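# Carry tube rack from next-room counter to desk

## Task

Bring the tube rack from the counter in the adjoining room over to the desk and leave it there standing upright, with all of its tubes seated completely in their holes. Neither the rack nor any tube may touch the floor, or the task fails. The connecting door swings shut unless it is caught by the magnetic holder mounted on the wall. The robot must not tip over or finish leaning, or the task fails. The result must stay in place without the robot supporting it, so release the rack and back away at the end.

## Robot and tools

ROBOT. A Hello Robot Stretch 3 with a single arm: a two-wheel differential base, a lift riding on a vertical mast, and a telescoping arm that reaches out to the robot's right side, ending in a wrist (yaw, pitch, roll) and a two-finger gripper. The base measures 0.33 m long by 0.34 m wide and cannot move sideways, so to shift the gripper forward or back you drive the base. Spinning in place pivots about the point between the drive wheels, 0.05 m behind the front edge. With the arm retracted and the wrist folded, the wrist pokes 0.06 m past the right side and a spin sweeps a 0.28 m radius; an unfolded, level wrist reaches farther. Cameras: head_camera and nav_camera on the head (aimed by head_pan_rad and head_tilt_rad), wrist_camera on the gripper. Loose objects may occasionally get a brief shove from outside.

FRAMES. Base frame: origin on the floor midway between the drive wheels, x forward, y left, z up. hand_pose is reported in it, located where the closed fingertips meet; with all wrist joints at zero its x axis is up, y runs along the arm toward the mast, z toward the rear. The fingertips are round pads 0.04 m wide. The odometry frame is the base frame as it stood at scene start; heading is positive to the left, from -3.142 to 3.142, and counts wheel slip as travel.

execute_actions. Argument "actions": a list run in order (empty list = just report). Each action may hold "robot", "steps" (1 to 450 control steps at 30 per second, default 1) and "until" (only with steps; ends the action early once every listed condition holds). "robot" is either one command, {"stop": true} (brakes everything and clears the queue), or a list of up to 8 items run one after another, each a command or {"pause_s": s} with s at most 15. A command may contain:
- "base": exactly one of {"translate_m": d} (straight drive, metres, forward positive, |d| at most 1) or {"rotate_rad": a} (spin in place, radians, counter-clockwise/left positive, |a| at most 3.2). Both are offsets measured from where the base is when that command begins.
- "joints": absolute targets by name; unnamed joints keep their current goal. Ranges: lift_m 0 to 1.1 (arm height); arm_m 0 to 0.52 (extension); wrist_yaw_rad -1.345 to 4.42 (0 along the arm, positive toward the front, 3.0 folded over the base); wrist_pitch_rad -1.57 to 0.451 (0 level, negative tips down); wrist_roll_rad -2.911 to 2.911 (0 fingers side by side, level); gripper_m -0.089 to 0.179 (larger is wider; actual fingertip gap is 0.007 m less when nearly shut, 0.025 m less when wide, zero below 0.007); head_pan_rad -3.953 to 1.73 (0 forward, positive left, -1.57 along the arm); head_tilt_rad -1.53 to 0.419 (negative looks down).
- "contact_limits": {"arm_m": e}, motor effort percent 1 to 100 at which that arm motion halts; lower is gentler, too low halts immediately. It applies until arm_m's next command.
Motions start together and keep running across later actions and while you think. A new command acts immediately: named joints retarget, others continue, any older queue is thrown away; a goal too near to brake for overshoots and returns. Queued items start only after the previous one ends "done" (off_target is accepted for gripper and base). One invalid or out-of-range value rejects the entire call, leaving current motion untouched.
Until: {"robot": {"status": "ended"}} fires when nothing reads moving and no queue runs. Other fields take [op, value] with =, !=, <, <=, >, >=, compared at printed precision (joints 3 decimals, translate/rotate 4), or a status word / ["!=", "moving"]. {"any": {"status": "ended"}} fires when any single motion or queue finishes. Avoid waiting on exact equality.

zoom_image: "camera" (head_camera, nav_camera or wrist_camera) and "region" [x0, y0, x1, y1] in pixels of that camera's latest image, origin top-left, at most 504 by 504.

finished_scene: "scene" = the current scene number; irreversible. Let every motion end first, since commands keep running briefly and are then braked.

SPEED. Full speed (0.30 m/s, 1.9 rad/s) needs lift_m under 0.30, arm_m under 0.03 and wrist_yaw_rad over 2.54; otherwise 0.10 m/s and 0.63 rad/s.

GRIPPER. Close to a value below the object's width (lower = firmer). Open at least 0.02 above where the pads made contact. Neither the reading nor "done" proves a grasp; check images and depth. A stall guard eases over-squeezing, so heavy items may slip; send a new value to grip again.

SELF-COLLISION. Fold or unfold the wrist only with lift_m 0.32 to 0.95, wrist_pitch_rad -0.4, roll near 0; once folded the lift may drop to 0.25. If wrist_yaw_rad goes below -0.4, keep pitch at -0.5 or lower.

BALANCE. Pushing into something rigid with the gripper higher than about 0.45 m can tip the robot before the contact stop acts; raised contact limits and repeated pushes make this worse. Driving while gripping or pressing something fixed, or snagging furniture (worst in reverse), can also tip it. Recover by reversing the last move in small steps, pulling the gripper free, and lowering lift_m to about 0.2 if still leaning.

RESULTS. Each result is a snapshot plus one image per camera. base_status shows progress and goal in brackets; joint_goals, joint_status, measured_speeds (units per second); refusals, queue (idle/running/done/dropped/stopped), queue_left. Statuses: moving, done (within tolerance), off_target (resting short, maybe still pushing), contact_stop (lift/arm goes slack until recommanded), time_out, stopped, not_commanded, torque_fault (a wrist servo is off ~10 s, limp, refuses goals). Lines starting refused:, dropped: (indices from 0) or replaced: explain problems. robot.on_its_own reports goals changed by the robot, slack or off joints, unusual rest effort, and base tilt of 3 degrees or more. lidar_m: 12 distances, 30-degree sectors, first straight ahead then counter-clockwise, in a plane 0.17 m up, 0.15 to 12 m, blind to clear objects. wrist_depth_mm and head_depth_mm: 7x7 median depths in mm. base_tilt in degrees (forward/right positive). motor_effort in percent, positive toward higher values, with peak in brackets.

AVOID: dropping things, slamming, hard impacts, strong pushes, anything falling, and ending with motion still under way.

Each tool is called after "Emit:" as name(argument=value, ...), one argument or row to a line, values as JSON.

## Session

Emit:
execute_actions(
  actions=[],
)

Scene clock: 0.00 s.
robot.base_odometry: x=+0.000 y=+0.000 heading=+0.000 (m, m, rad; robot's odometry frame)
robot.turned_by_wheels: +0.000 (rad since the last result)
robot.turned_by_imu: +0.000 (rad since the last result)
robot.base_tilt: forward=+2.5 right=-0.6 (deg)
robot.lidar_m: 2.98 1.49 1.68 1.25 0.95 0.78 0.78 0.87 0.86 0.85 0.95 1.54
robot.head_depth_mm: 1765 2550 2891 2872 2848 2858 2427 / 1771 2607 2935 2878 2862 2835 2446 / 1796 2635 2936 2960 2954 2908 2375 / 1794 2663 3024 3067 2970 2989 2370 / 1809 2708 3108 3048 3047 2968 2357 / 1804 2708 3118 3155 3087 3052 2318 / 1848 2769 3142 3194 3137 3080 2328
robot.base_status: not_commanded
robot.joint_positions: lift_m=+0.382 arm_m=-0.003 wrist_yaw_rad=+2.891 wrist_pitch_rad=-0.340 wrist_roll_rad=-0.007 gripper_m=+0.037 head_pan_rad=+0.012 head_tilt_rad=-0.024
robot.joint_goals: lift_m=+0.382 arm_m=-0.003 wrist_yaw_rad=+2.891 wrist_pitch_rad=-0.340 wrist_roll_rad=-0.007 gripper_m=+0.037 head_pan_rad=+0.012 head_tilt_rad=-0.024
robot.joint_status: lift_m=not_commanded arm_m=not_commanded wrist_yaw_rad=not_commanded wrist_pitch_rad=not_commanded wrist_roll_rad=not_commanded gripper_m=not_commanded head_pan_rad=not_commanded head_tilt_rad=not_commanded
robot.measured_speeds: translate_m=+0.000 rotate_rad=+0.000 lift_m=+0.000 arm_m=+0.000 wrist_yaw_rad=+0.000 wrist_pitch_rad=+0.000 wrist_roll_rad=+0.000 head_pan_rad=+0.000 head_tilt_rad=+0.000
robot: refusals=0 queue=idle queue_left=0
robot.motor_effort: left_wheel=+0 right_wheel=+0 lift_m=+26 arm_m=+0 wrist_yaw_rad=+0 wrist_pitch_rad=+10 wrist_roll_rad=+0 gripper_m=+0 head_pan_rad=+0 head_tilt_rad=+2 (%)
robot.hand_pose: x=+0.0367 y=+0.0841 z=+0.4122 quat_wxyz=(+0.206, +0.704, +0.033, +0.679) (m; robot's base frame)
robot.wrist_depth_mm: - - - - - - - / - - - - - - - / 922 - - - - - - / 964 - - - - - - / 887 - 921 881 910 878 866 / 726 - - 698 734 703 715 / 609 600 598 589 600 603 591
pictures: head_camera (sideways: a quarter turn clockwise sets it upright), nav_camera (sideways: a quarter turn counterclockwise sets it upright), wrist_camera
Images, in order (width x height): head_camera 896x504, nav_camera 672x504, wrist_camera 644x364.

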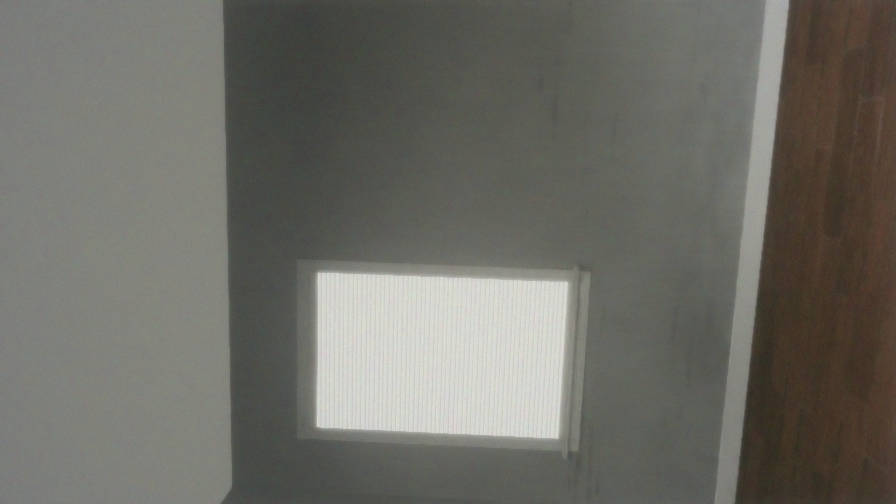

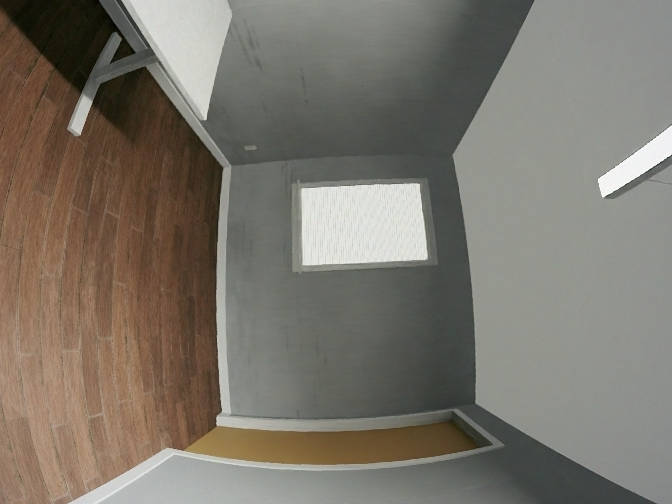

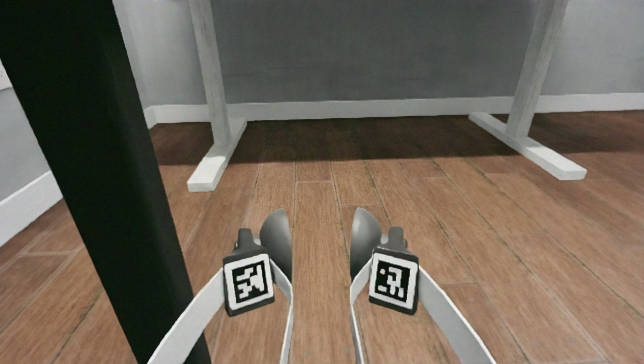

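Emit:
execute_actions(
  actions=[
    {"robot":{"joints":{"head_pan_rad":-1.1,"head_tilt_rad":-0.5,"lift_m":0.31,"wrist_pitch_rad":-0.4,"wrist_yaw_rad":3.0}},"steps":200,"until":{"robot":{"status":"ended"}}},
  ],
)

Scene clock: 3.63 s.
robot.base_odometry: x=+0.000 y=+0.000 heading=+0.000 (m, m, rad; robot's odometry frame)
robot.turned_by_wheels: +0.000 (rad since the last result)
robot.turned_by_imu: -0.001 (rad since the last result)
robot.base_tilt: forward=+2.3 right=-0.4 (deg)
robot.lidar_m: 2.99 1.49 1.67 1.25 0.95 0.78 0.78 0.87 0.86 0.85 0.95 1.54
robot.head_depth_mm: 729 770 817 871 936 1007 1084 / 776 821 877 937 1008 1090 1198 / 827 879 945 1020 1102 1202 1291 / 884 953 1028 1107 1207 1335 1356 / 955 1029 1118 1225 1341 1479 1364 / 1040 1114 1226 1349 1510 1581 1334 / 1134 1239 1359 1512 1715 1624 1335
robot.base_status: not_commanded
robot.joint_positions: lift_m=+0.310 arm_m=-0.003 wrist_yaw_rad=+2.998 wrist_pitch_rad=-0.416 wrist_roll_rad=-0.007 gripper_m=+0.037 head_pan_rad=-1.093 head_tilt_rad=-0.494
robot.joint_goals: lift_m=+0.310 arm_m=-0.003 wrist_yaw_rad=+3.000 wrist_pitch_rad=-0.400 wrist_roll_rad=-0.007 gripper_m=+0.037 head_pan_rad=-1.100 head_tilt_rad=-0.500
robot.joint_status: lift_m=done arm_m=not_commanded wrist_yaw_rad=done wrist_pitch_rad=done wrist_roll_rad=not_commanded gripper_m=not_commanded head_pan_rad=done head_tilt_rad=done
robot.measured_speeds: translate_m=+0.000 rotate_rad=+0.000 lift_m=+0.000 arm_m=+0.000 wrist_yaw_rad=+0.000 wrist_pitch_rad=+0.000 wrist_roll_rad=+0.000 head_pan_rad=+0.000 head_tilt_rad=+0.000
robot: refusals=0 queue=done queue_left=0
robot.motor_effort: left_wheel=+0(0) right_wheel=+0(0) lift_m=+22(27) arm_m=+0(0) wrist_yaw_rad=+1(0) wrist_pitch_rad=+10(9) wrist_roll_rad=+0(0) gripper_m=+0(1) head_pan_rad=-3(36) head_tilt_rad=-2(21) (%)
robot.hand_pose: x=+0.0108 y=+0.0802 z=+0.3232 quat_wxyz=(+0.195, +0.698, +0.097, +0.682) (m; robot's base frame)
robot.wrist_depth_mm: 887 - - - - - - / 895 - - - - - - / 905 - - - - - - / 837 879 857 850 842 836 862 / 686 681 - 685 707 677 662 / 565 562 - 563 573 550 562 / 486 501 - - 481 480 474
pictures: head_camera (sideways: a quarter turn clockwise sets it upright), nav_camera (sideways: a quarter turn counterclockwise sets it upright), wrist_camera
Images, in order (width x height): head_camera 896x504, nav_camera 672x504, wrist_camera 644x364.

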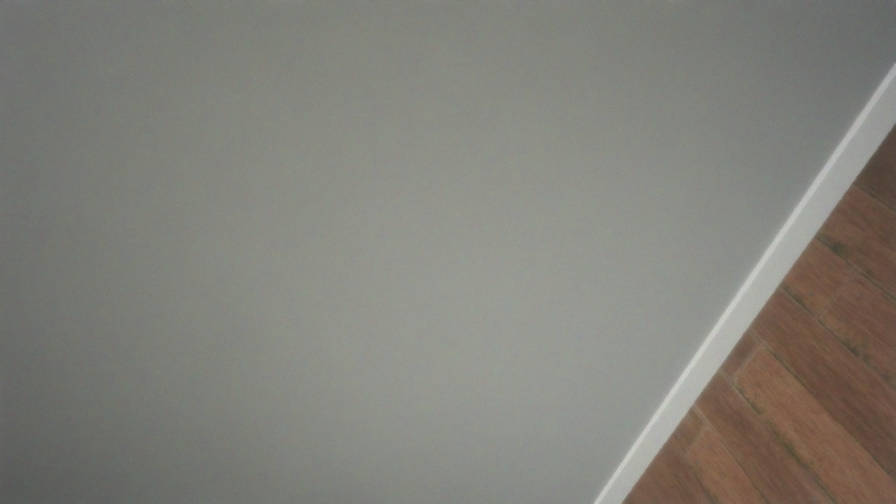

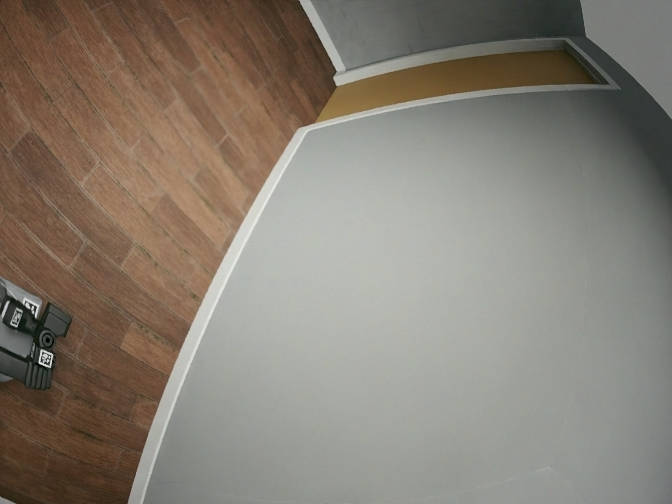

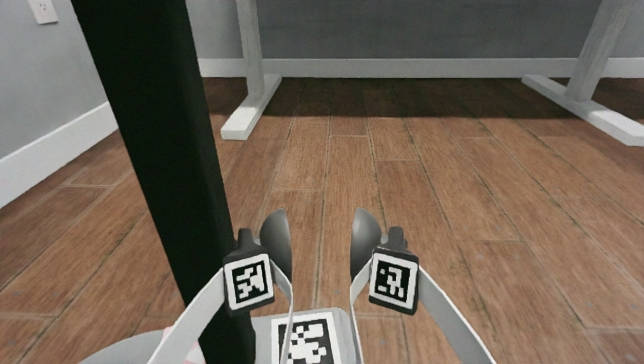

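Emit:
execute_actions(
  actions=[
    {"robot":[{"joints":{"lift_m":0.27}},{"base":{"translate_m":1.0},"joints":{"head_pan_rad":-1.0,"head_tilt_rad":-0.75}},{"base":{"translate_m":0.5}}],"steps":400,"until":{"robot":{"status":"ended"}}},
  ],
)

Scene clock: 15.73 s.
robot.base_odometry: x=+1.500 y=+0.000 heading=+0.000 (m, m, rad; robot's odometry frame)
robot.turned_by_wheels: +0.000 (rad since the last result)
robot.turned_by_imu: +0.003 (rad since the last result)
robot.base_tilt: forward=+2.6 right=-0.5 (deg)
robot.lidar_m: 1.52 1.66 1.39 1.38 1.05 1.99 2.24 1.38 1.14 1.14 1.37 1.53
robot.head_depth_mm: 1110 1207 1287 1363 1525 1406 1203 / 1189 1309 1438 1608 1634 1405 1196 / 1293 1419 1582 1800 1647 1389 1190 / 1409 1551 1762 1921 1629 1379 1192 / 1504 1698 1941 2021 1629 1364 1172 / 1562 1728 1969 2005 1624 1366 1167 / 1468 1616 1785 1921 1602 1340 1159
robot.base_status: done (translate_m +0.5000 of +0.5000)
robot.joint_positions: lift_m=+0.270 arm_m=-0.003 wrist_yaw_rad=+2.999 wrist_pitch_rad=-0.417 wrist_roll_rad=-0.007 gripper_m=+0.037 head_pan_rad=-1.007 head_tilt_rad=-0.741
robot.joint_goals: lift_m=+0.270 arm_m=-0.003 wrist_yaw_rad=+3.000 wrist_pitch_rad=-0.400 wrist_roll_rad=-0.007 gripper_m=+0.037 head_pan_rad=-1.000 head_tilt_rad=-0.750
robot.joint_status: lift_m=done arm_m=not_commanded wrist_yaw_rad=done wrist_pitch_rad=done wrist_roll_rad=not_commanded gripper_m=not_commanded head_pan_rad=done head_tilt_rad=done
robot.measured_speeds: translate_m=+0.000 rotate_rad=+0.000 lift_m=+0.000 arm_m=+0.000 wrist_yaw_rad=+0.000 wrist_pitch_rad=+0.000 wrist_roll_rad=+0.000 head_pan_rad=+0.000 head_tilt_rad=+0.000
robot: refusals=0 queue=done queue_left=0
robot.motor_effort: left_wheel=-1(12) right_wheel=+1(5) lift_m=+22(23) arm_m=+0(0) wrist_yaw_rad=+0(2) wrist_pitch_rad=+11(11) wrist_roll_rad=+0(0) gripper_m=+0(1) head_pan_rad=+3(13) head_tilt_rad=-3(18) (%)
robot.hand_pose: x=+0.0106 y=+0.0801 z=+0.2831 quat_wxyz=(+0.195, +0.698, +0.098, +0.682) (m; robot's base frame)
robot.wrist_depth_mm: - - - - - - - / - - - - - - - / - - - - - - - / 780 767 768 788 768 756 763 / 618 622 - 619 632 607 607 / 516 516 - 528 518 508 513 / 455 - - - 440 436 431
pictures: head_camera (sideways: a quarter turn clockwise sets it upright), nav_camera (sideways: a quarter turn counterclockwise sets it upright), wrist_camera
Images, in order (width x height): head_camera 896x504, nav_camera 672x504, wrist_camera 644x364.

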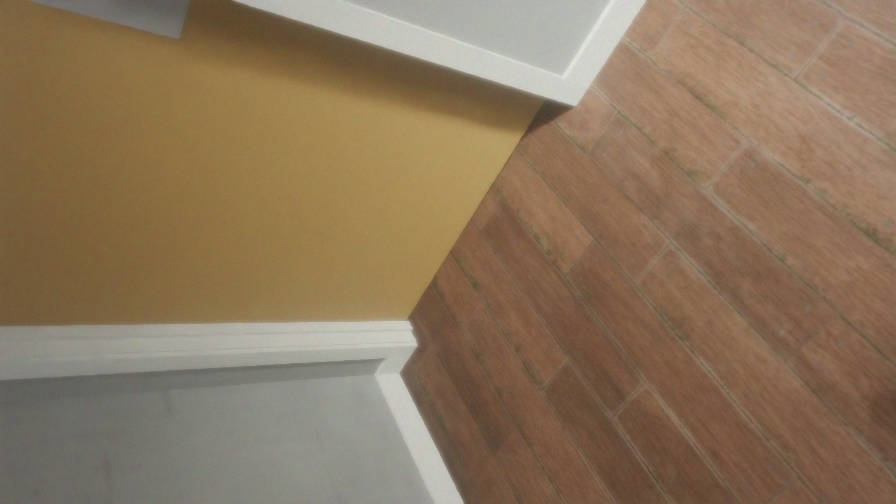

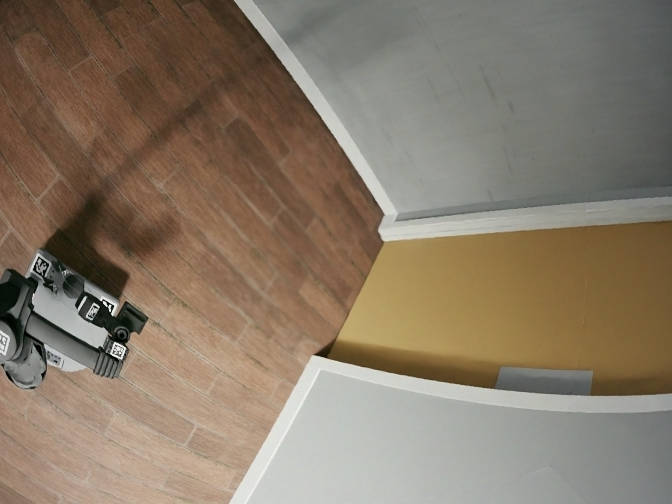

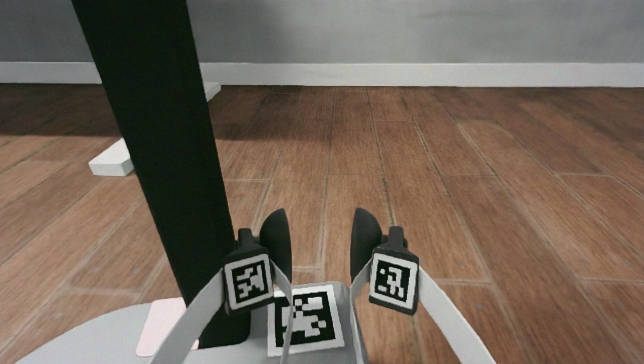

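Emit:
execute_actions(
  actions=[
    {"robot":[{"base":{"translate_m":0.678}},{"base":{"rotate_rad":1.38},"joints":{"head_pan_rad":-3.14,"head_tilt_rad":-0.8}},{"base":{"translate_m":-0.55}}],"steps":400,"until":{"robot":{"status":"ended"}}},
  ],
)

Scene clock: 34.63 s.
robot.base_odometry: x=+2.074 y=-0.540 heading=+1.380 (m, m, rad; robot's odometry frame)
robot.turned_by_wheels: +1.380 (rad since the last result)
robot.turned_by_imu: +1.378 (rad since the last result)
robot.base_tilt: forward=+2.5 right=-0.5 (deg)
robot.lidar_m: 1.79 1.78 2.55 2.85 1.04 0.75 0.80 0.84 0.90 0.86 0.90 1.22
robot.head_depth_mm: 619 682 799 940 1146 1336 1182 / 680 748 834 946 1143 1341 1175 / 679 768 885 1042 1201 1321 1170 / 680 769 887 1051 1273 1349 1185 / 681 768 890 1048 1271 1331 1160 / 678 768 887 1048 1279 1328 1149 / 680 764 885 1044 1266 1320 1138
robot.base_status: done (translate_m -0.5500 of -0.5500)
robot.joint_positions: lift_m=+0.270 arm_m=-0.003 wrist_yaw_rad=+2.999 wrist_pitch_rad=-0.417 wrist_roll_rad=-0.007 gripper_m=+0.037 head_pan_rad=-3.133 head_tilt_rad=-0.791
robot.joint_goals: lift_m=+0.270 arm_m=-0.003 wrist_yaw_rad=+3.000 wrist_pitch_rad=-0.400 wrist_roll_rad=-0.007 gripper_m=+0.037 head_pan_rad=-3.140 head_tilt_rad=-0.800
robot.joint_status: lift_m=done arm_m=not_commanded wrist_yaw_rad=done wrist_pitch_rad=done wrist_roll_rad=not_commanded gripper_m=not_commanded head_pan_rad=done head_tilt_rad=done
robot.measured_speeds: translate_m=+0.000 rotate_rad=+0.000 lift_m=+0.000 arm_m=+0.000 wrist_yaw_rad=+0.000 wrist_pitch_rad=+0.000 wrist_roll_rad=+0.000 head_pan_rad=+0.000 head_tilt_rad=+0.000
robot: refusals=0 queue=done queue_left=0
robot.motor_effort: left_wheel=-4(15) right_wheel=+2(8) lift_m=+22(23) arm_m=+1(0) wrist_yaw_rad=+0(0) wrist_pitch_rad=+11(11) wrist_roll_rad=+0(0) gripper_m=+0(0) head_pan_rad=-3(36) head_tilt_rad=-3(10) (%)
robot.hand_pose: x=+0.0106 y=+0.0801 z=+0.2831 quat_wxyz=(+0.195, +0.698, +0.098, +0.682) (m; robot's base frame)
robot.wrist_depth_mm: - - - - - - - / - - - - - - - / 972 - - - - - - / 786 780 801 781 781 764 762 / 621 620 - 622 636 607 607 / 516 511 - 524 534 511 502 / 455 - - - 435 434 431
pictures: head_camera (sideways: a quarter turn clockwise sets it upright), nav_camera (sideways: a quarter turn counterclockwise sets it upright), wrist_camera
Images, in order (width x height): head_camera 896x504, nav_camera 672x504, wrist_camera 644x364.

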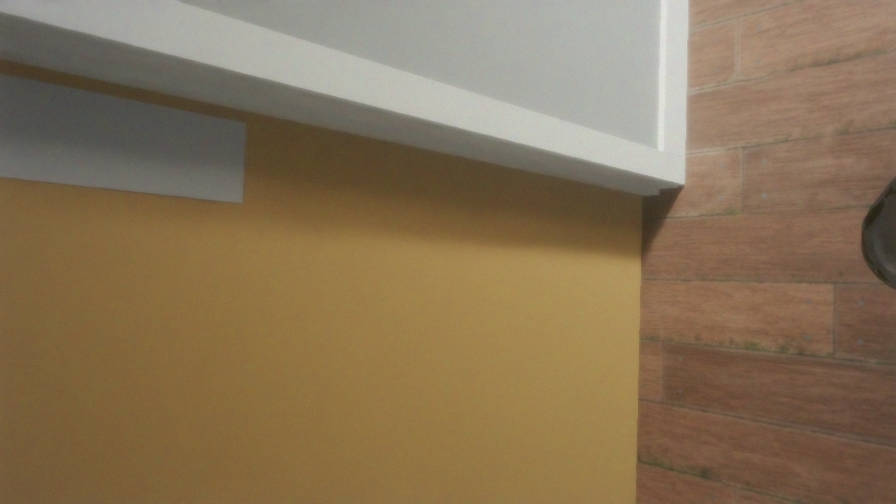

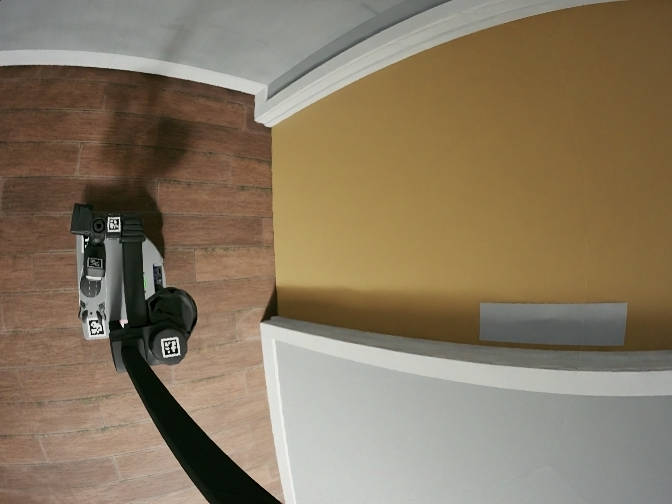

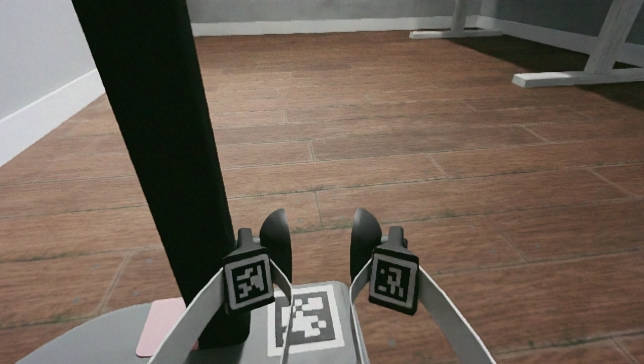

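Emit:
execute_actions(
  actions=[
    {"robot":[{"base":{"rotate_rad":0.4}},{"base":{"translate_m":-0.27}},{"base":{"rotate_rad":-0.4}}],"steps":400,"until":{"robot":{"status":"ended"}}},
  ],
)

Scene clock: 45.13 s.
robot.base_odometry: x=+2.130 y=-0.804 heading=+1.380 (m, m, rad; robot's odometry frame)
robot.turned_by_wheels: +0.000 (rad since the last result)
robot.turned_by_imu: -0.004 (rad since the last result)
robot.base_tilt: forward=+2.4 right=-0.6 (deg)
robot.lidar_m: 2.04 2.03 2.89 1.90 0.69 0.57 0.56 0.58 0.77 0.76 0.79 1.08
robot.head_depth_mm: 464 523 604 714 802 924 1150 / 462 524 604 715 869 1054 1151 / 463 523 603 712 869 1108 1168 / 462 523 600 711 866 1109 1175 / 461 521 603 710 863 1105 1150 / 461 521 602 708 868 1100 1153 / 460 521 600 708 859 1102 1144
robot.base_status: done (rotate_rad -0.3999 of -0.4000)
robot.joint_positions: lift_m=+0.270 arm_m=-0.003 wrist_yaw_rad=+2.999 wrist_pitch_rad=-0.417 wrist_roll_rad=-0.007 gripper_m=+0.037 head_pan_rad=-3.133 head_tilt_rad=-0.791
robot.joint_goals: lift_m=+0.270 arm_m=-0.003 wrist_yaw_rad=+3.000 wrist_pitch_rad=-0.400 wrist_roll_rad=-0.007 gripper_m=+0.037 head_pan_rad=-3.140 head_tilt_rad=-0.800
robot.joint_status: lift_m=done arm_m=not_commanded wrist_yaw_rad=done wrist_pitch_rad=done wrist_roll_rad=not_commanded gripper_m=not_commanded head_pan_rad=done head_tilt_rad=done
robot.measured_speeds: translate_m=+0.000 rotate_rad=+0.000 lift_m=+0.000 arm_m=+0.000 wrist_yaw_rad=+0.000 wrist_pitch_rad=+0.000 wrist_roll_rad=+0.000 head_pan_rad=+0.000 head_tilt_rad=+0.000
robot: refusals=0 queue=done queue_left=0
robot.motor_effort: left_wheel=+4(15) right_wheel=-2(7) lift_m=+22(22) arm_m=+0(0) wrist_yaw_rad=+0(1) wrist_pitch_rad=+10(10) wrist_roll_rad=+0(0) gripper_m=+0(0) head_pan_rad=-3(3) head_tilt_rad=-3(3) (%)
robot.hand_pose: x=+0.0106 y=+0.0801 z=+0.2831 quat_wxyz=(+0.195, +0.698, +0.098, +0.682) (m; robot's base frame)
robot.wrist_depth_mm: 712 - - - - - - / 728 - - - - - - / 691 937 - - - - 999 / 698 782 774 777 775 761 759 / 612 603 - 617 636 609 601 / 516 510 - 526 531 508 508 / 453 - - - 434 425 431
pictures: head_camera (sideways: a quarter turn clockwise sets it upright), nav_camera (sideways: a quarter turn counterclockwise sets it upright), wrist_camera
Images, in order (width x height): head_camera 896x504, nav_camera 672x504, wrist_camera 644x364.

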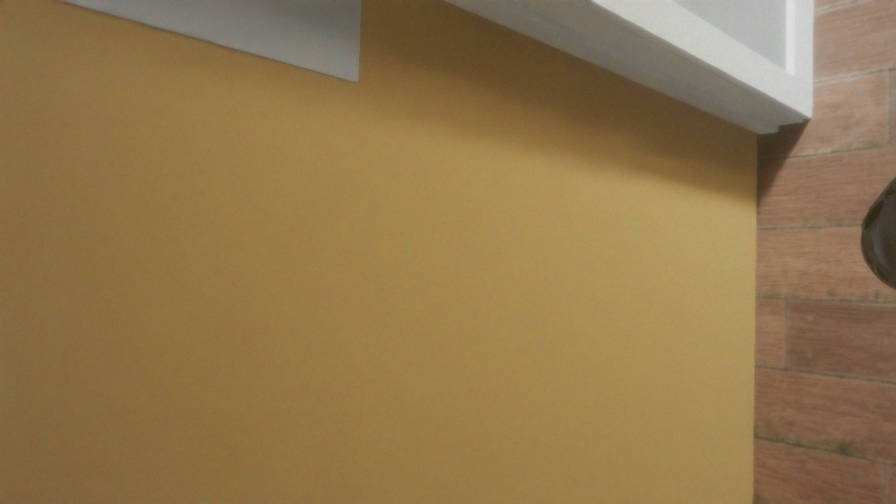

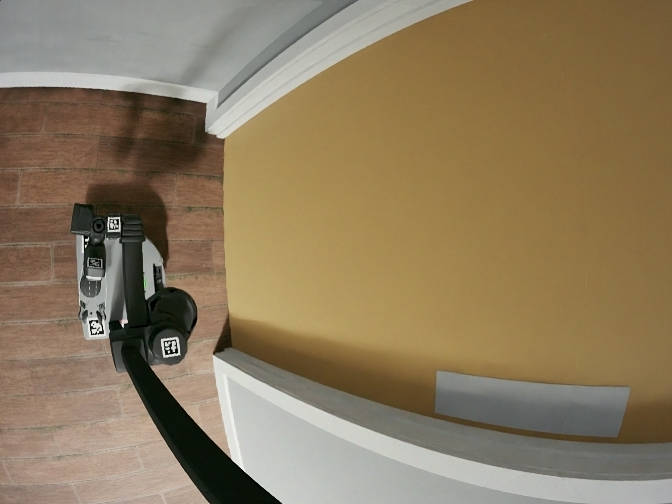

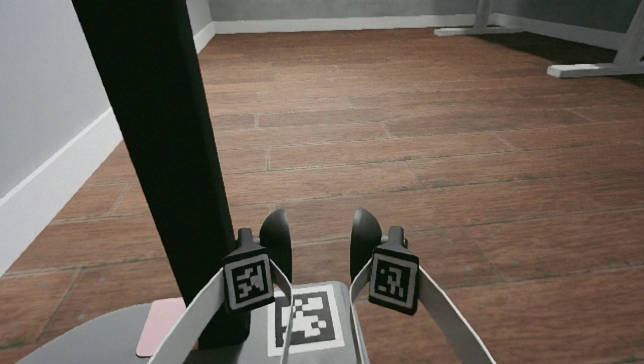

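Emit:
execute_actions(
  actions=[
    {"robot":[{"joints":{"lift_m":0.31,"head_tilt_rad":-1.1}},{"base":{"translate_m":-0.62}}],"steps":400,"until":{"robot":{"status":"ended"}}},
  ],
)

Scene clock: 55.00 s.
robot.base_odometry: x=+2.012 y=-1.413 heading=+1.380 (m, m, rad; robot's odometry frame)
robot.turned_by_wheels: +0.000 (rad since the last result)
robot.turned_by_imu: -0.005 (rad since the last result)
robot.base_tilt: forward=+2.4 right=-0.6 (deg)
robot.lidar_m: 2.65 2.54 0.32 0.31 2.47 0.38 0.28 0.26 0.27 0.36 0.79 1.08
robot.head_depth_mm: 345 441 1671 1516 1354 1256 1099 / 320 399 532 1444 1355 1231 1100 / 301 364 471 669 1212 - - / 291 335 423 576 852 - - / - 310 383 506 740 1055 - / - 296 351 449 626 904 - / - 287 323 405 543 798 1081
robot.base_status: done (translate_m -0.6199 of -0.6200)
robot.joint_positions: lift_m=+0.310 arm_m=-0.003 wrist_yaw_rad=+3.000 wrist_pitch_rad=-0.418 wrist_roll_rad=-0.007 gripper_m=+0.037 head_pan_rad=-3.134 head_tilt_rad=-1.090
robot.joint_goals: lift_m=+0.310 arm_m=-0.003 wrist_yaw_rad=+3.000 wrist_pitch_rad=-0.400 wrist_roll_rad=-0.007 gripper_m=+0.037 head_pan_rad=-3.140 head_tilt_rad=-1.100
robot.joint_status: lift_m=done arm_m=not_commanded wrist_yaw_rad=done wrist_pitch_rad=done wrist_roll_rad=not_commanded gripper_m=not_commanded head_pan_rad=done head_tilt_rad=done
robot.measured_speeds: translate_m=+0.000 rotate_rad=+0.000 lift_m=+0.000 arm_m=+0.000 wrist_yaw_rad=+0.000 wrist_pitch_rad=+0.000 wrist_roll_rad=+0.000 head_pan_rad=+0.000 head_tilt_rad=+0.000
robot: refusals=0 queue=done queue_left=0
robot.on_its_own: left_wheel is at rest, and its effort (-19) is outside its rest range (-18 to +18)
robot.motor_effort: left_wheel=-19(51) right_wheel=-11(27) lift_m=+28(32) arm_m=+0(0) wrist_yaw_rad=+0(1) wrist_pitch_rad=+11(11) wrist_roll_rad=+0(0) gripper_m=+1(0) head_pan_rad=-3(3) head_tilt_rad=-4(21) (%)
robot.hand_pose: x=+0.0105 y=+0.0800 z=+0.3226 quat_wxyz=(+0.195, +0.698, +0.098, +0.682) (m; robot's base frame)
robot.wrist_depth_mm: - - - 329 356 - - / - - - 359 - - - / - - - 396 - - - / 879 857 848 435 835 849 820 / 688 677 - 493 682 662 667 / 574 564 - 536 578 552 553 / 484 503 - - 474 467 476
pictures: head_camera (sideways: a quarter turn clockwise sets it upright), nav_camera (sideways: a quarter turn counterclockwise sets it upright), wrist_camera
Images, in order (width x height): head_camera 896x504, nav_camera 672x504, wrist_camera 644x364.

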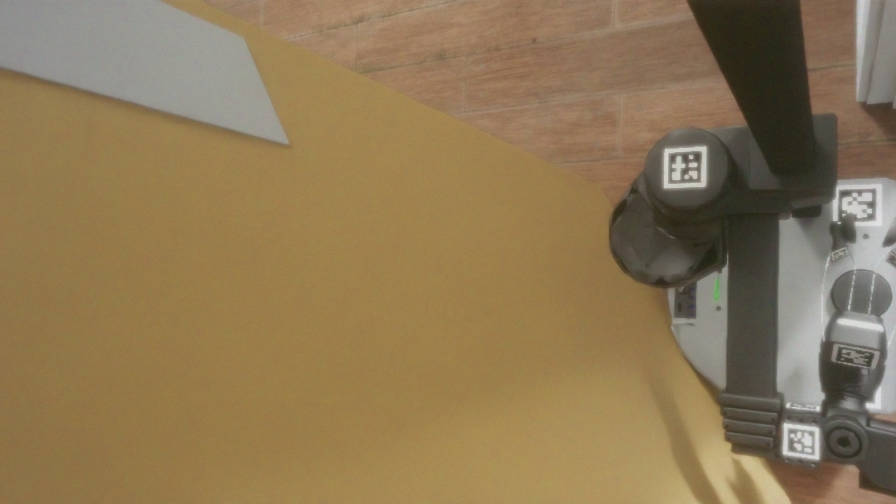

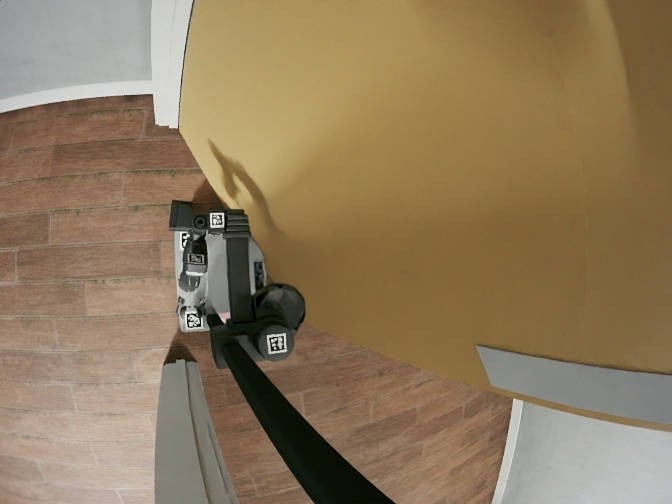

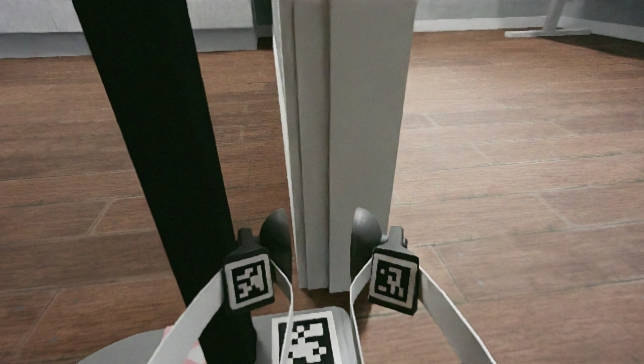

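Working. Continue.

Emit:
execute_actions(
  actions=[
    {"robot":{"base":{"translate_m":-0.45}},"steps":400,"until":{"robot":{"status":"ended"}}},
  ],
)

Scene clock: 61.80 s.
robot.base_odometry: x=+1.926 y=-1.855 heading=+1.380 (m, m, rad; robot's odometry frame)
robot.turned_by_wheels: +0.000 (rad since the last result)
robot.turned_by_imu: -0.004 (rad since the last result)
robot.base_tilt: forward=+2.5 right=-0.6 (deg)
robot.lidar_m: 2.89 0.55 0.65 1.76 2.38 1.72 1.66 0.24 0.23 0.24 0.34 1.08
robot.head_depth_mm: 1606 1891 1727 1511 1350 1250 1103 / 1619 1868 1715 1511 1340 1241 1099 / 1606 1872 1690 1494 1337 - - / 1597 1855 1682 1484 1356 - - / 1606 1842 1678 1480 1320 1234 - / 1614 1831 1672 574 676 863 - / 1576 326 357 424 519 659 835
robot.base_status: done (translate_m -0.4500 of -0.4500)
robot.joint_positions: lift_m=+0.310 arm_m=-0.003 wrist_yaw_rad=+3.000 wrist_pitch_rad=-0.418 wrist_roll_rad=-0.007 gripper_m=+0.037 head_pan_rad=-3.134 head_tilt_rad=-1.090
robot.joint_goals: lift_m=+0.310 arm_m=-0.003 wrist_yaw_rad=+3.000 wrist_pitch_rad=-0.400 wrist_roll_rad=-0.007 gripper_m=+0.037 head_pan_rad=-3.140 head_tilt_rad=-1.100
robot.joint_status: lift_m=done arm_m=not_commanded wrist_yaw_rad=done wrist_pitch_rad=done wrist_roll_rad=not_commanded gripper_m=not_commanded head_pan_rad=done head_tilt_rad=done
robot.measured_speeds: translate_m=+0.000 rotate_rad=+0.000 lift_m=+0.000 arm_m=+0.000 wrist_yaw_rad=+0.000 wrist_pitch_rad=+0.000 wrist_roll_rad=+0.000 head_pan_rad=+0.000 head_tilt_rad=+0.000
robot: refusals=0 queue=done queue_left=0
robot.motor_effort: left_wheel=-11(28) right_wheel=-2(18) lift_m=+29(29) arm_m=+0(0) wrist_yaw_rad=+0(1) wrist_pitch_rad=+11(11) wrist_roll_rad=+0(0) gripper_m=+0(0) head_pan_rad=-3(3) head_tilt_rad=-4(3) (%)
robot.hand_pose: x=+0.0105 y=+0.0800 z=+0.3226 quat_wxyz=(+0.195, +0.698, +0.098, +0.682) (m; robot's base frame)
robot.wrist_depth_mm: - - - - - 662 479 / - - - - - 683 473 / - - - - - 693 480 / 866 894 838 834 845 701 524 / 685 688 - 673 682 632 581 / 563 568 - 562 572 549 553 / 489 497 - - 479 476 483
pictures: head_camera (sideways: a quarter turn clockwise sets it upright), nav_camera (sideways: a quarter turn counterclockwise sets it upright), wrist_camera
Images, in order (width x height): head_camera 896x504, nav_camera 672x504, wrist_camera 644x364.

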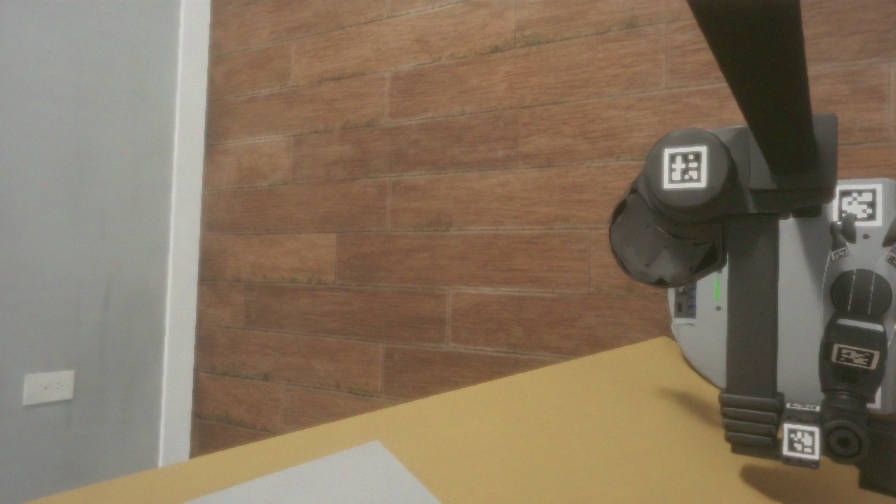

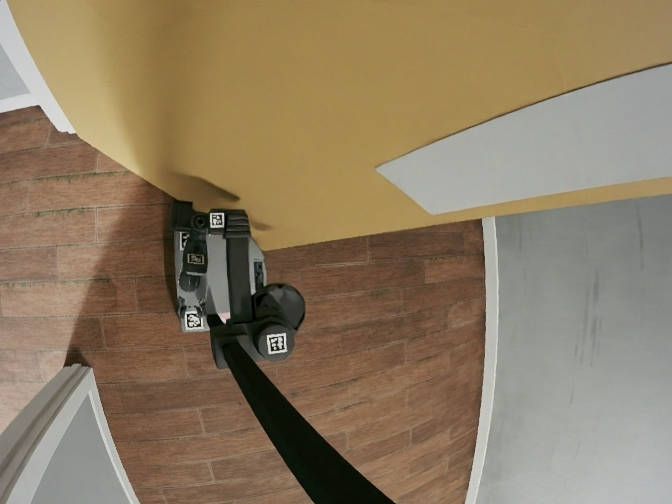

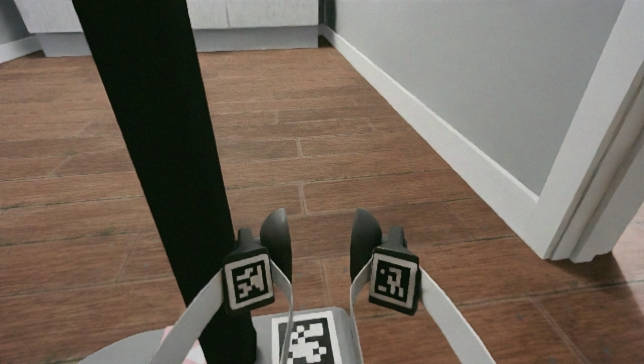

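Emit:
execute_actions(
  actions=[
    {"robot":[{"base":{"translate_m":-0.1}},{"joints":{"arm_m":0.5,"wrist_yaw_rad":3.2,"head_pan_rad":-2.2},"contact_limits":{"arm_m":37}}],"steps":400,"until":{"robot":{"status":"ended"}}},
  ],
)

Scene clock: 71.80 s.
robot.base_odometry: x=+1.907 y=-1.953 heading=+1.380 (m, m, rad; robot's odometry frame)
robot.turned_by_wheels: +0.000 (rad since the last result)
robot.turned_by_imu: -0.016 (rad since the last result)
robot.base_tilt: forward=+2.3 right=-0.6 (deg)
robot.lidar_m: 2.76 0.64 0.78 2.04 2.26 1.63 1.56 1.11 0.64 0.60 0.61 0.79
robot.head_depth_mm: 1264 1643 1739 1523 1355 1222 1134 / 1126 1428 1689 1508 1347 1242 - / 1020 1257 1610 1502 1332 1223 - / 935 1133 1442 1504 1338 1235 - / 859 1009 1227 1430 1355 1192 - / 651 753 912 1140 1299 1188 1079 / 594 687 815 993 1262 1181 1083
robot.base_status: done (translate_m -0.1000 of -0.1000)
robot.joint_positions: lift_m=+0.310 arm_m=+0.404 wrist_yaw_rad=+3.217 wrist_pitch_rad=-0.419 wrist_roll_rad=-0.007 gripper_m=+0.037 head_pan_rad=-2.205 head_tilt_rad=-1.090
robot.joint_goals: lift_m=+0.310 arm_m=+0.404 wrist_yaw_rad=+3.200 wrist_pitch_rad=-0.400 wrist_roll_rad=-0.007 gripper_m=+0.037 head_pan_rad=-2.200 head_tilt_rad=-1.100
robot.joint_status: lift_m=done arm_m=contact_stop wrist_yaw_rad=done wrist_pitch_rad=done wrist_roll_rad=not_commanded gripper_m=not_commanded head_pan_rad=done head_tilt_rad=done
robot.measured_speeds: translate_m=-0.001 rotate_rad=-0.001 lift_m=+0.000 arm_m=-0.005 wrist_yaw_rad=-0.010 wrist_pitch_rad=+0.000 wrist_roll_rad=+0.000 head_pan_rad=+0.000 head_tilt_rad=+0.000
robot: refusals=0 queue=dropped queue_left=0
robot.on_its_own: arm_m is slack since a contact_stop, until your next command for it (your +0.500 is given up)
robot.motor_effort: left_wheel=+9(20) right_wheel=+1(12) lift_m=+24(36) arm_m=+1(42) wrist_yaw_rad=-13(60) wrist_pitch_rad=+11(15) wrist_roll_rad=+0(1) gripper_m=+0(1) head_pan_rad=+2(35) head_tilt_rad=-3(4) (%)
robot.contact_limits: arm_m 37 (drawing in: default 16, maximum 26; extending or still: default 23, maximum 37)
robot.hand_pose: x=-0.0381 y=-0.3254 z=+0.3226 quat_wxyz=(+0.121, +0.683, +0.173, +0.699) (m; robot's base frame)
robot.wrist_depth_mm: - - - - - - 805 / - - - - - - 770 / - - - - - - 819 / 876 850 888 - 846 880 840 / 691 676 - - 666 666 675 / 565 564 - - - 569 551 / 484 484 474 467 462 478 476
pictures: head_camera (sideways: a quarter turn clockwise sets it upright), nav_camera (sideways: a quarter turn counterclockwise sets it upright), wrist_camera
Images, in order (width x height): head_camera 896x504, nav_camera 672x504, wrist_camera 644x364.

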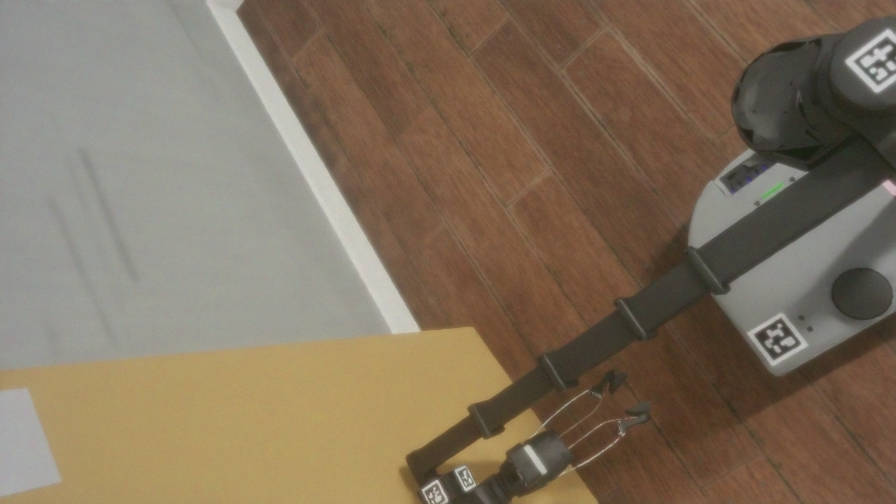

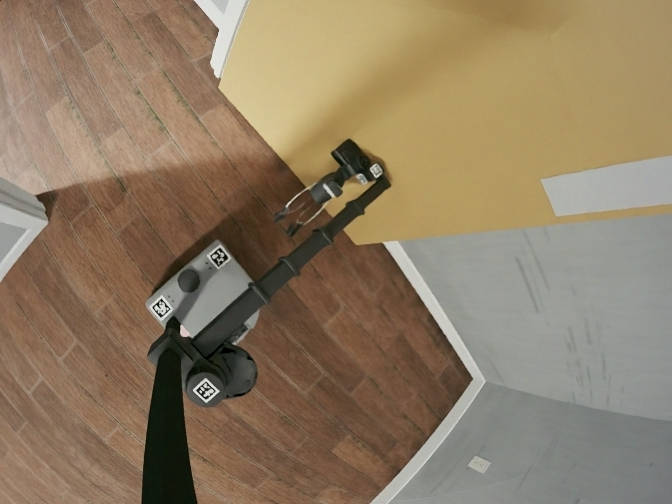

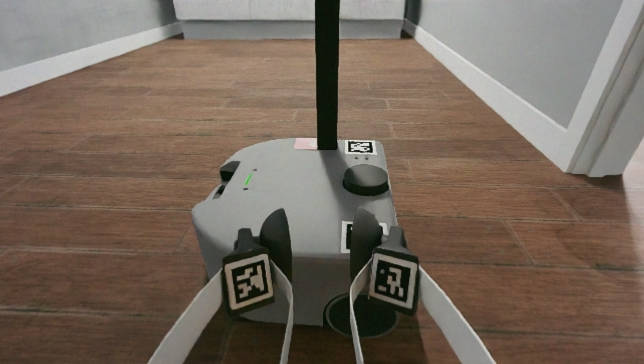

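Emit:
execute_actions(
  actions=[
    {"robot":{"joints":{"arm_m":0.3,"wrist_yaw_rad":3.1}},"steps":200,"until":{"robot":{"status":"ended"}}},
    {"steps":30},
  ],
)

Scene clock: 76.47 s.
robot.base_odometry: x=+1.907 y=-1.953 heading=+1.380 (m, m, rad; robot's odometry frame)
robot.turned_by_wheels: +0.000 (rad since the last result)
robot.turned_by_imu: -0.001 (rad since the last result)
robot.base_tilt: forward=+2.4 right=-0.5 (deg)
robot.lidar_m: 2.76 0.64 0.78 2.04 2.26 1.63 1.56 1.11 0.64 0.60 0.61 0.78
robot.head_depth_mm: 1256 1645 1724 1525 1350 1232 1126 / 1129 1435 1679 1506 1354 1232 - / 1021 1253 1605 1497 1332 1220 - / 934 1129 1431 1495 1327 1233 - / 862 1009 1232 1433 1340 1196 - / 651 754 915 1138 1297 1182 1082 / 595 688 817 982 1274 1184 1078
robot.base_status: done (translate_m -0.1000 of -0.1000)
robot.joint_positions: lift_m=+0.310 arm_m=+0.300 wrist_yaw_rad=+3.102 wrist_pitch_rad=-0.419 wrist_roll_rad=-0.007 gripper_m=+0.037 head_pan_rad=-2.205 head_tilt_rad=-1.090
robot.joint_goals: lift_m=+0.310 arm_m=+0.300 wrist_yaw_rad=+3.100 wrist_pitch_rad=-0.400 wrist_roll_rad=-0.007 gripper_m=+0.037 head_pan_rad=-2.200 head_tilt_rad=-1.100
robot.joint_status: lift_m=done arm_m=done wrist_yaw_rad=done wrist_pitch_rad=done wrist_roll_rad=not_commanded gripper_m=not_commanded head_pan_rad=done head_tilt_rad=done
robot.measured_speeds: translate_m=+0.000 rotate_rad=+0.000 lift_m=+0.000 arm_m=+0.000 wrist_yaw_rad=+0.000 wrist_pitch_rad=+0.000 wrist_roll_rad=+0.000 head_pan_rad=+0.000 head_tilt_rad=+0.000
robot: refusals=0 queue=done queue_left=0
robot.motor_effort: left_wheel=+2(7) right_wheel=-2(3) lift_m=+24(24) arm_m=-2(0) wrist_yaw_rad=-1(13) wrist_pitch_rad=+12(11) wrist_roll_rad=+0(0) gripper_m=+1(1) head_pan_rad=+2(2) head_tilt_rad=-4(4) (%)
robot.hand_pose: x=-0.0123 y=-0.2211 z=+0.3226 quat_wxyz=(+0.161, +0.692, +0.134, +0.691) (m; robot's base frame)
robot.wrist_depth_mm: - - - - - 931 645 / - - - - - 974 708 / - - - - - 967 772 / 857 859 957 914 832 827 833 / 690 675 - - 717 679 676 / 569 - - - - 555 559 / 482 475 - - 480 471 473
pictures: head_camera (sideways: a quarter turn clockwise sets it upright), nav_camera (sideways: a quarter turn counterclockwise sets it upright), wrist_camera
Images, in order (width x height): head_camera 896x504, nav_camera 672x504, wrist_camera 644x364.

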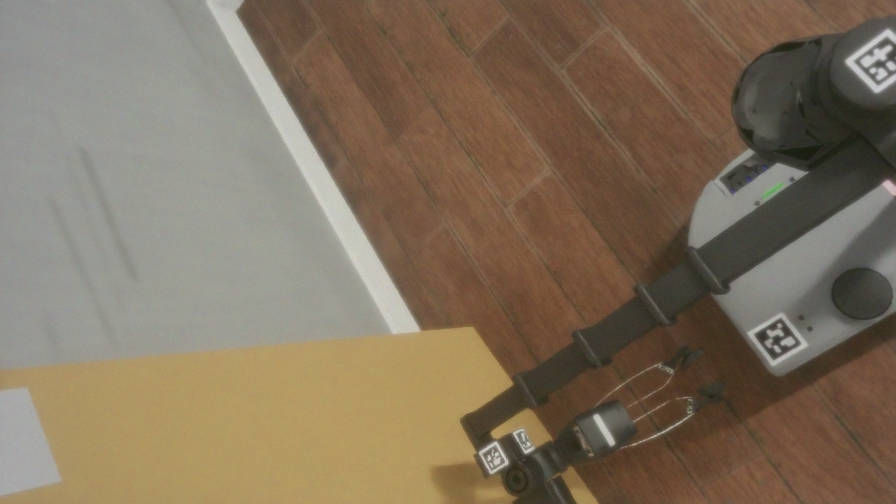

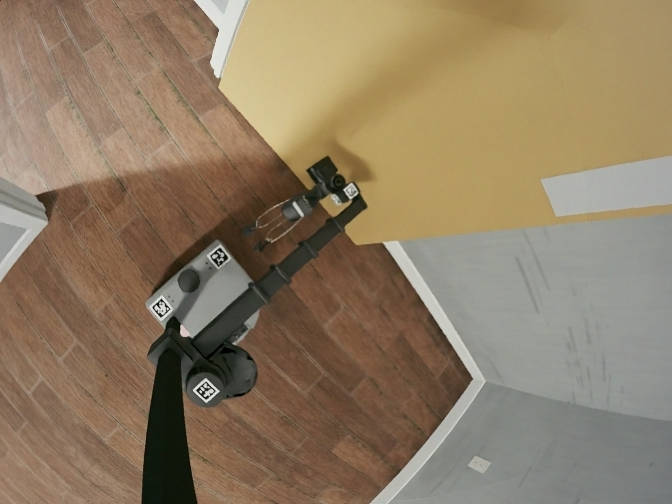

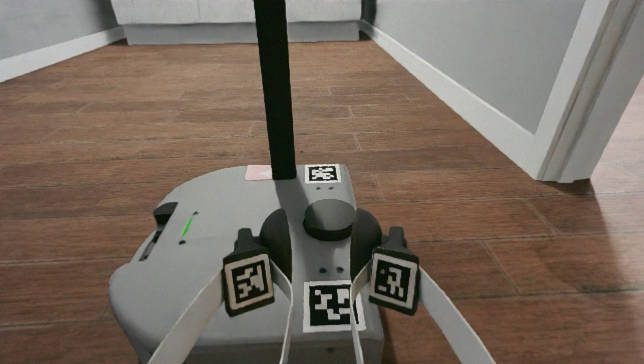

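Emit:
execute_actions(
  actions=[
    {"robot":[{"joints":{"arm_m":0.0,"wrist_yaw_rad":3.0,"head_pan_rad":1.7,"head_tilt_rad":-0.3}},{"joints":{"lift_m":0.27}}],"steps":200,"until":{"robot":{"status":"ended"}}},
  ],
)

Scene clock: 83.30 s.
robot.base_odometry: x=+1.907 y=-1.953 heading=+1.380 (m, m, rad; robot's odometry frame)
robot.turned_by_wheels: +0.000 (rad since the last result)
robot.turned_by_imu: -0.002 (rad since the last result)
robot.base_tilt: forward=+2.6 right=-0.4 (deg)
robot.lidar_m: 2.75 0.64 0.79 2.05 2.26 1.63 1.56 1.11 0.64 0.60 0.61 0.79
robot.head_depth_mm: 2225 2143 2056 1973 1891 1805 1570 / 2663 2808 2883 2470 2547 2090 1622 / 2661 2779 2933 2403 2566 2102 1610 / 2634 2823 2935 2419 2573 2056 1582 / 2685 2816 2955 2475 2562 2046 1571 / 2721 2844 2978 2501 2644 2056 1574 / 2754 2839 2979 2490 2570 2026 1577
robot.base_status: done (translate_m -0.1000 of -0.1000)
robot.joint_positions: lift_m=+0.270 arm_m=+0.000 wrist_yaw_rad=+3.001 wrist_pitch_rad=-0.419 wrist_roll_rad=-0.007 gripper_m=+0.037 head_pan_rad=+1.693 head_tilt_rad=-0.310
robot.joint_goals: lift_m=+0.270 arm_m=+0.000 wrist_yaw_rad=+3.000 wrist_pitch_rad=-0.400 wrist_roll_rad=-0.007 gripper_m=+0.037 head_pan_rad=+1.700 head_tilt_rad=-0.300
robot.joint_status: lift_m=done arm_m=done wrist_yaw_rad=done wrist_pitch_rad=done wrist_roll_rad=not_commanded gripper_m=not_commanded head_pan_rad=done head_tilt_rad=done
robot.measured_speeds: translate_m=+0.000 rotate_rad=+0.000 lift_m=+0.000 arm_m=+0.000 wrist_yaw_rad=+0.000 wrist_pitch_rad=+0.000 wrist_roll_rad=+0.000 head_pan_rad=+0.000 head_tilt_rad=+0.000
robot: refusals=0 queue=done queue_left=0
robot.motor_effort: left_wheel=+2(2) right_wheel=-2(2) lift_m=+22(25) arm_m=-2(3) wrist_yaw_rad=-1(0) wrist_pitch_rad=+12(11) wrist_roll_rad=+0(0) gripper_m=+0(0) head_pan_rad=+3(37) head_tilt_rad=+4(30) (%)
robot.hand_pose: x=+0.0101 y=+0.0769 z=+0.2827 quat_wxyz=(+0.195, +0.698, +0.099, +0.682) (m; robot's base frame)
robot.wrist_depth_mm: - - - - - 808 591 / - - - - - 817 596 / - - - - - 828 589 / 790 791 766 760 759 720 597 / 610 613 - 613 633 605 584 / 505 511 - 523 522 510 507 / 453 - - - 439 434 434
pictures: head_camera (sideways: a quarter turn clockwise sets it upright), nav_camera (sideways: a quarter turn counterclockwise sets it upright), wrist_camera
Images, in order (width x height): head_camera 896x504, nav_camera 672x504, wrist_camera 644x364.

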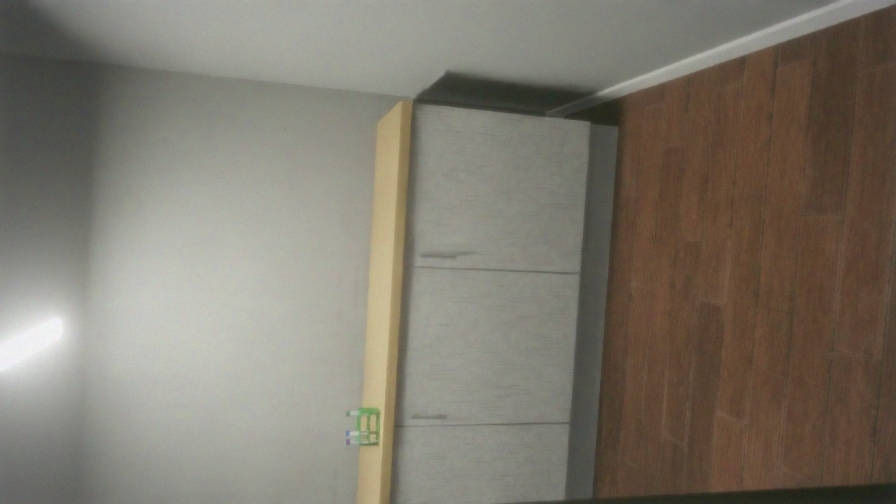

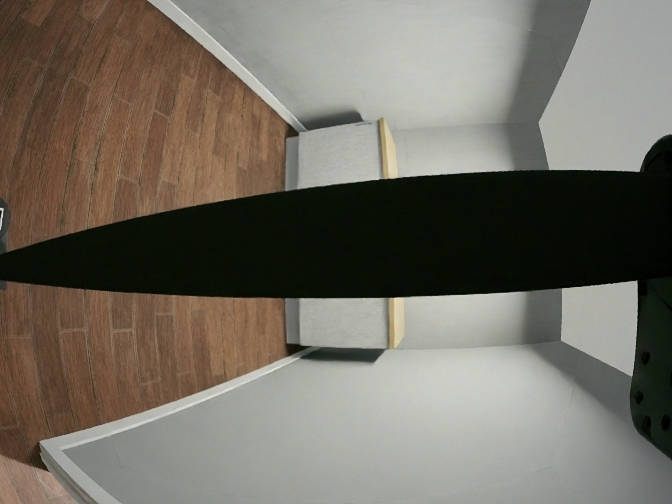

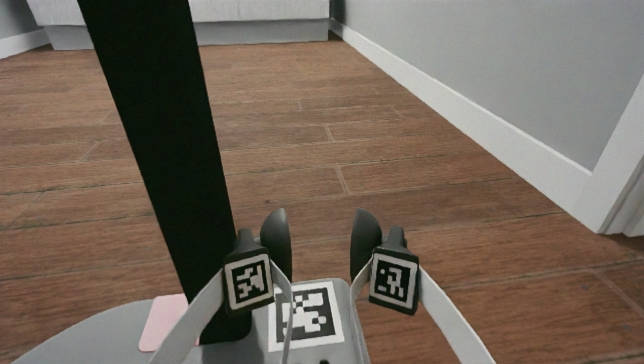

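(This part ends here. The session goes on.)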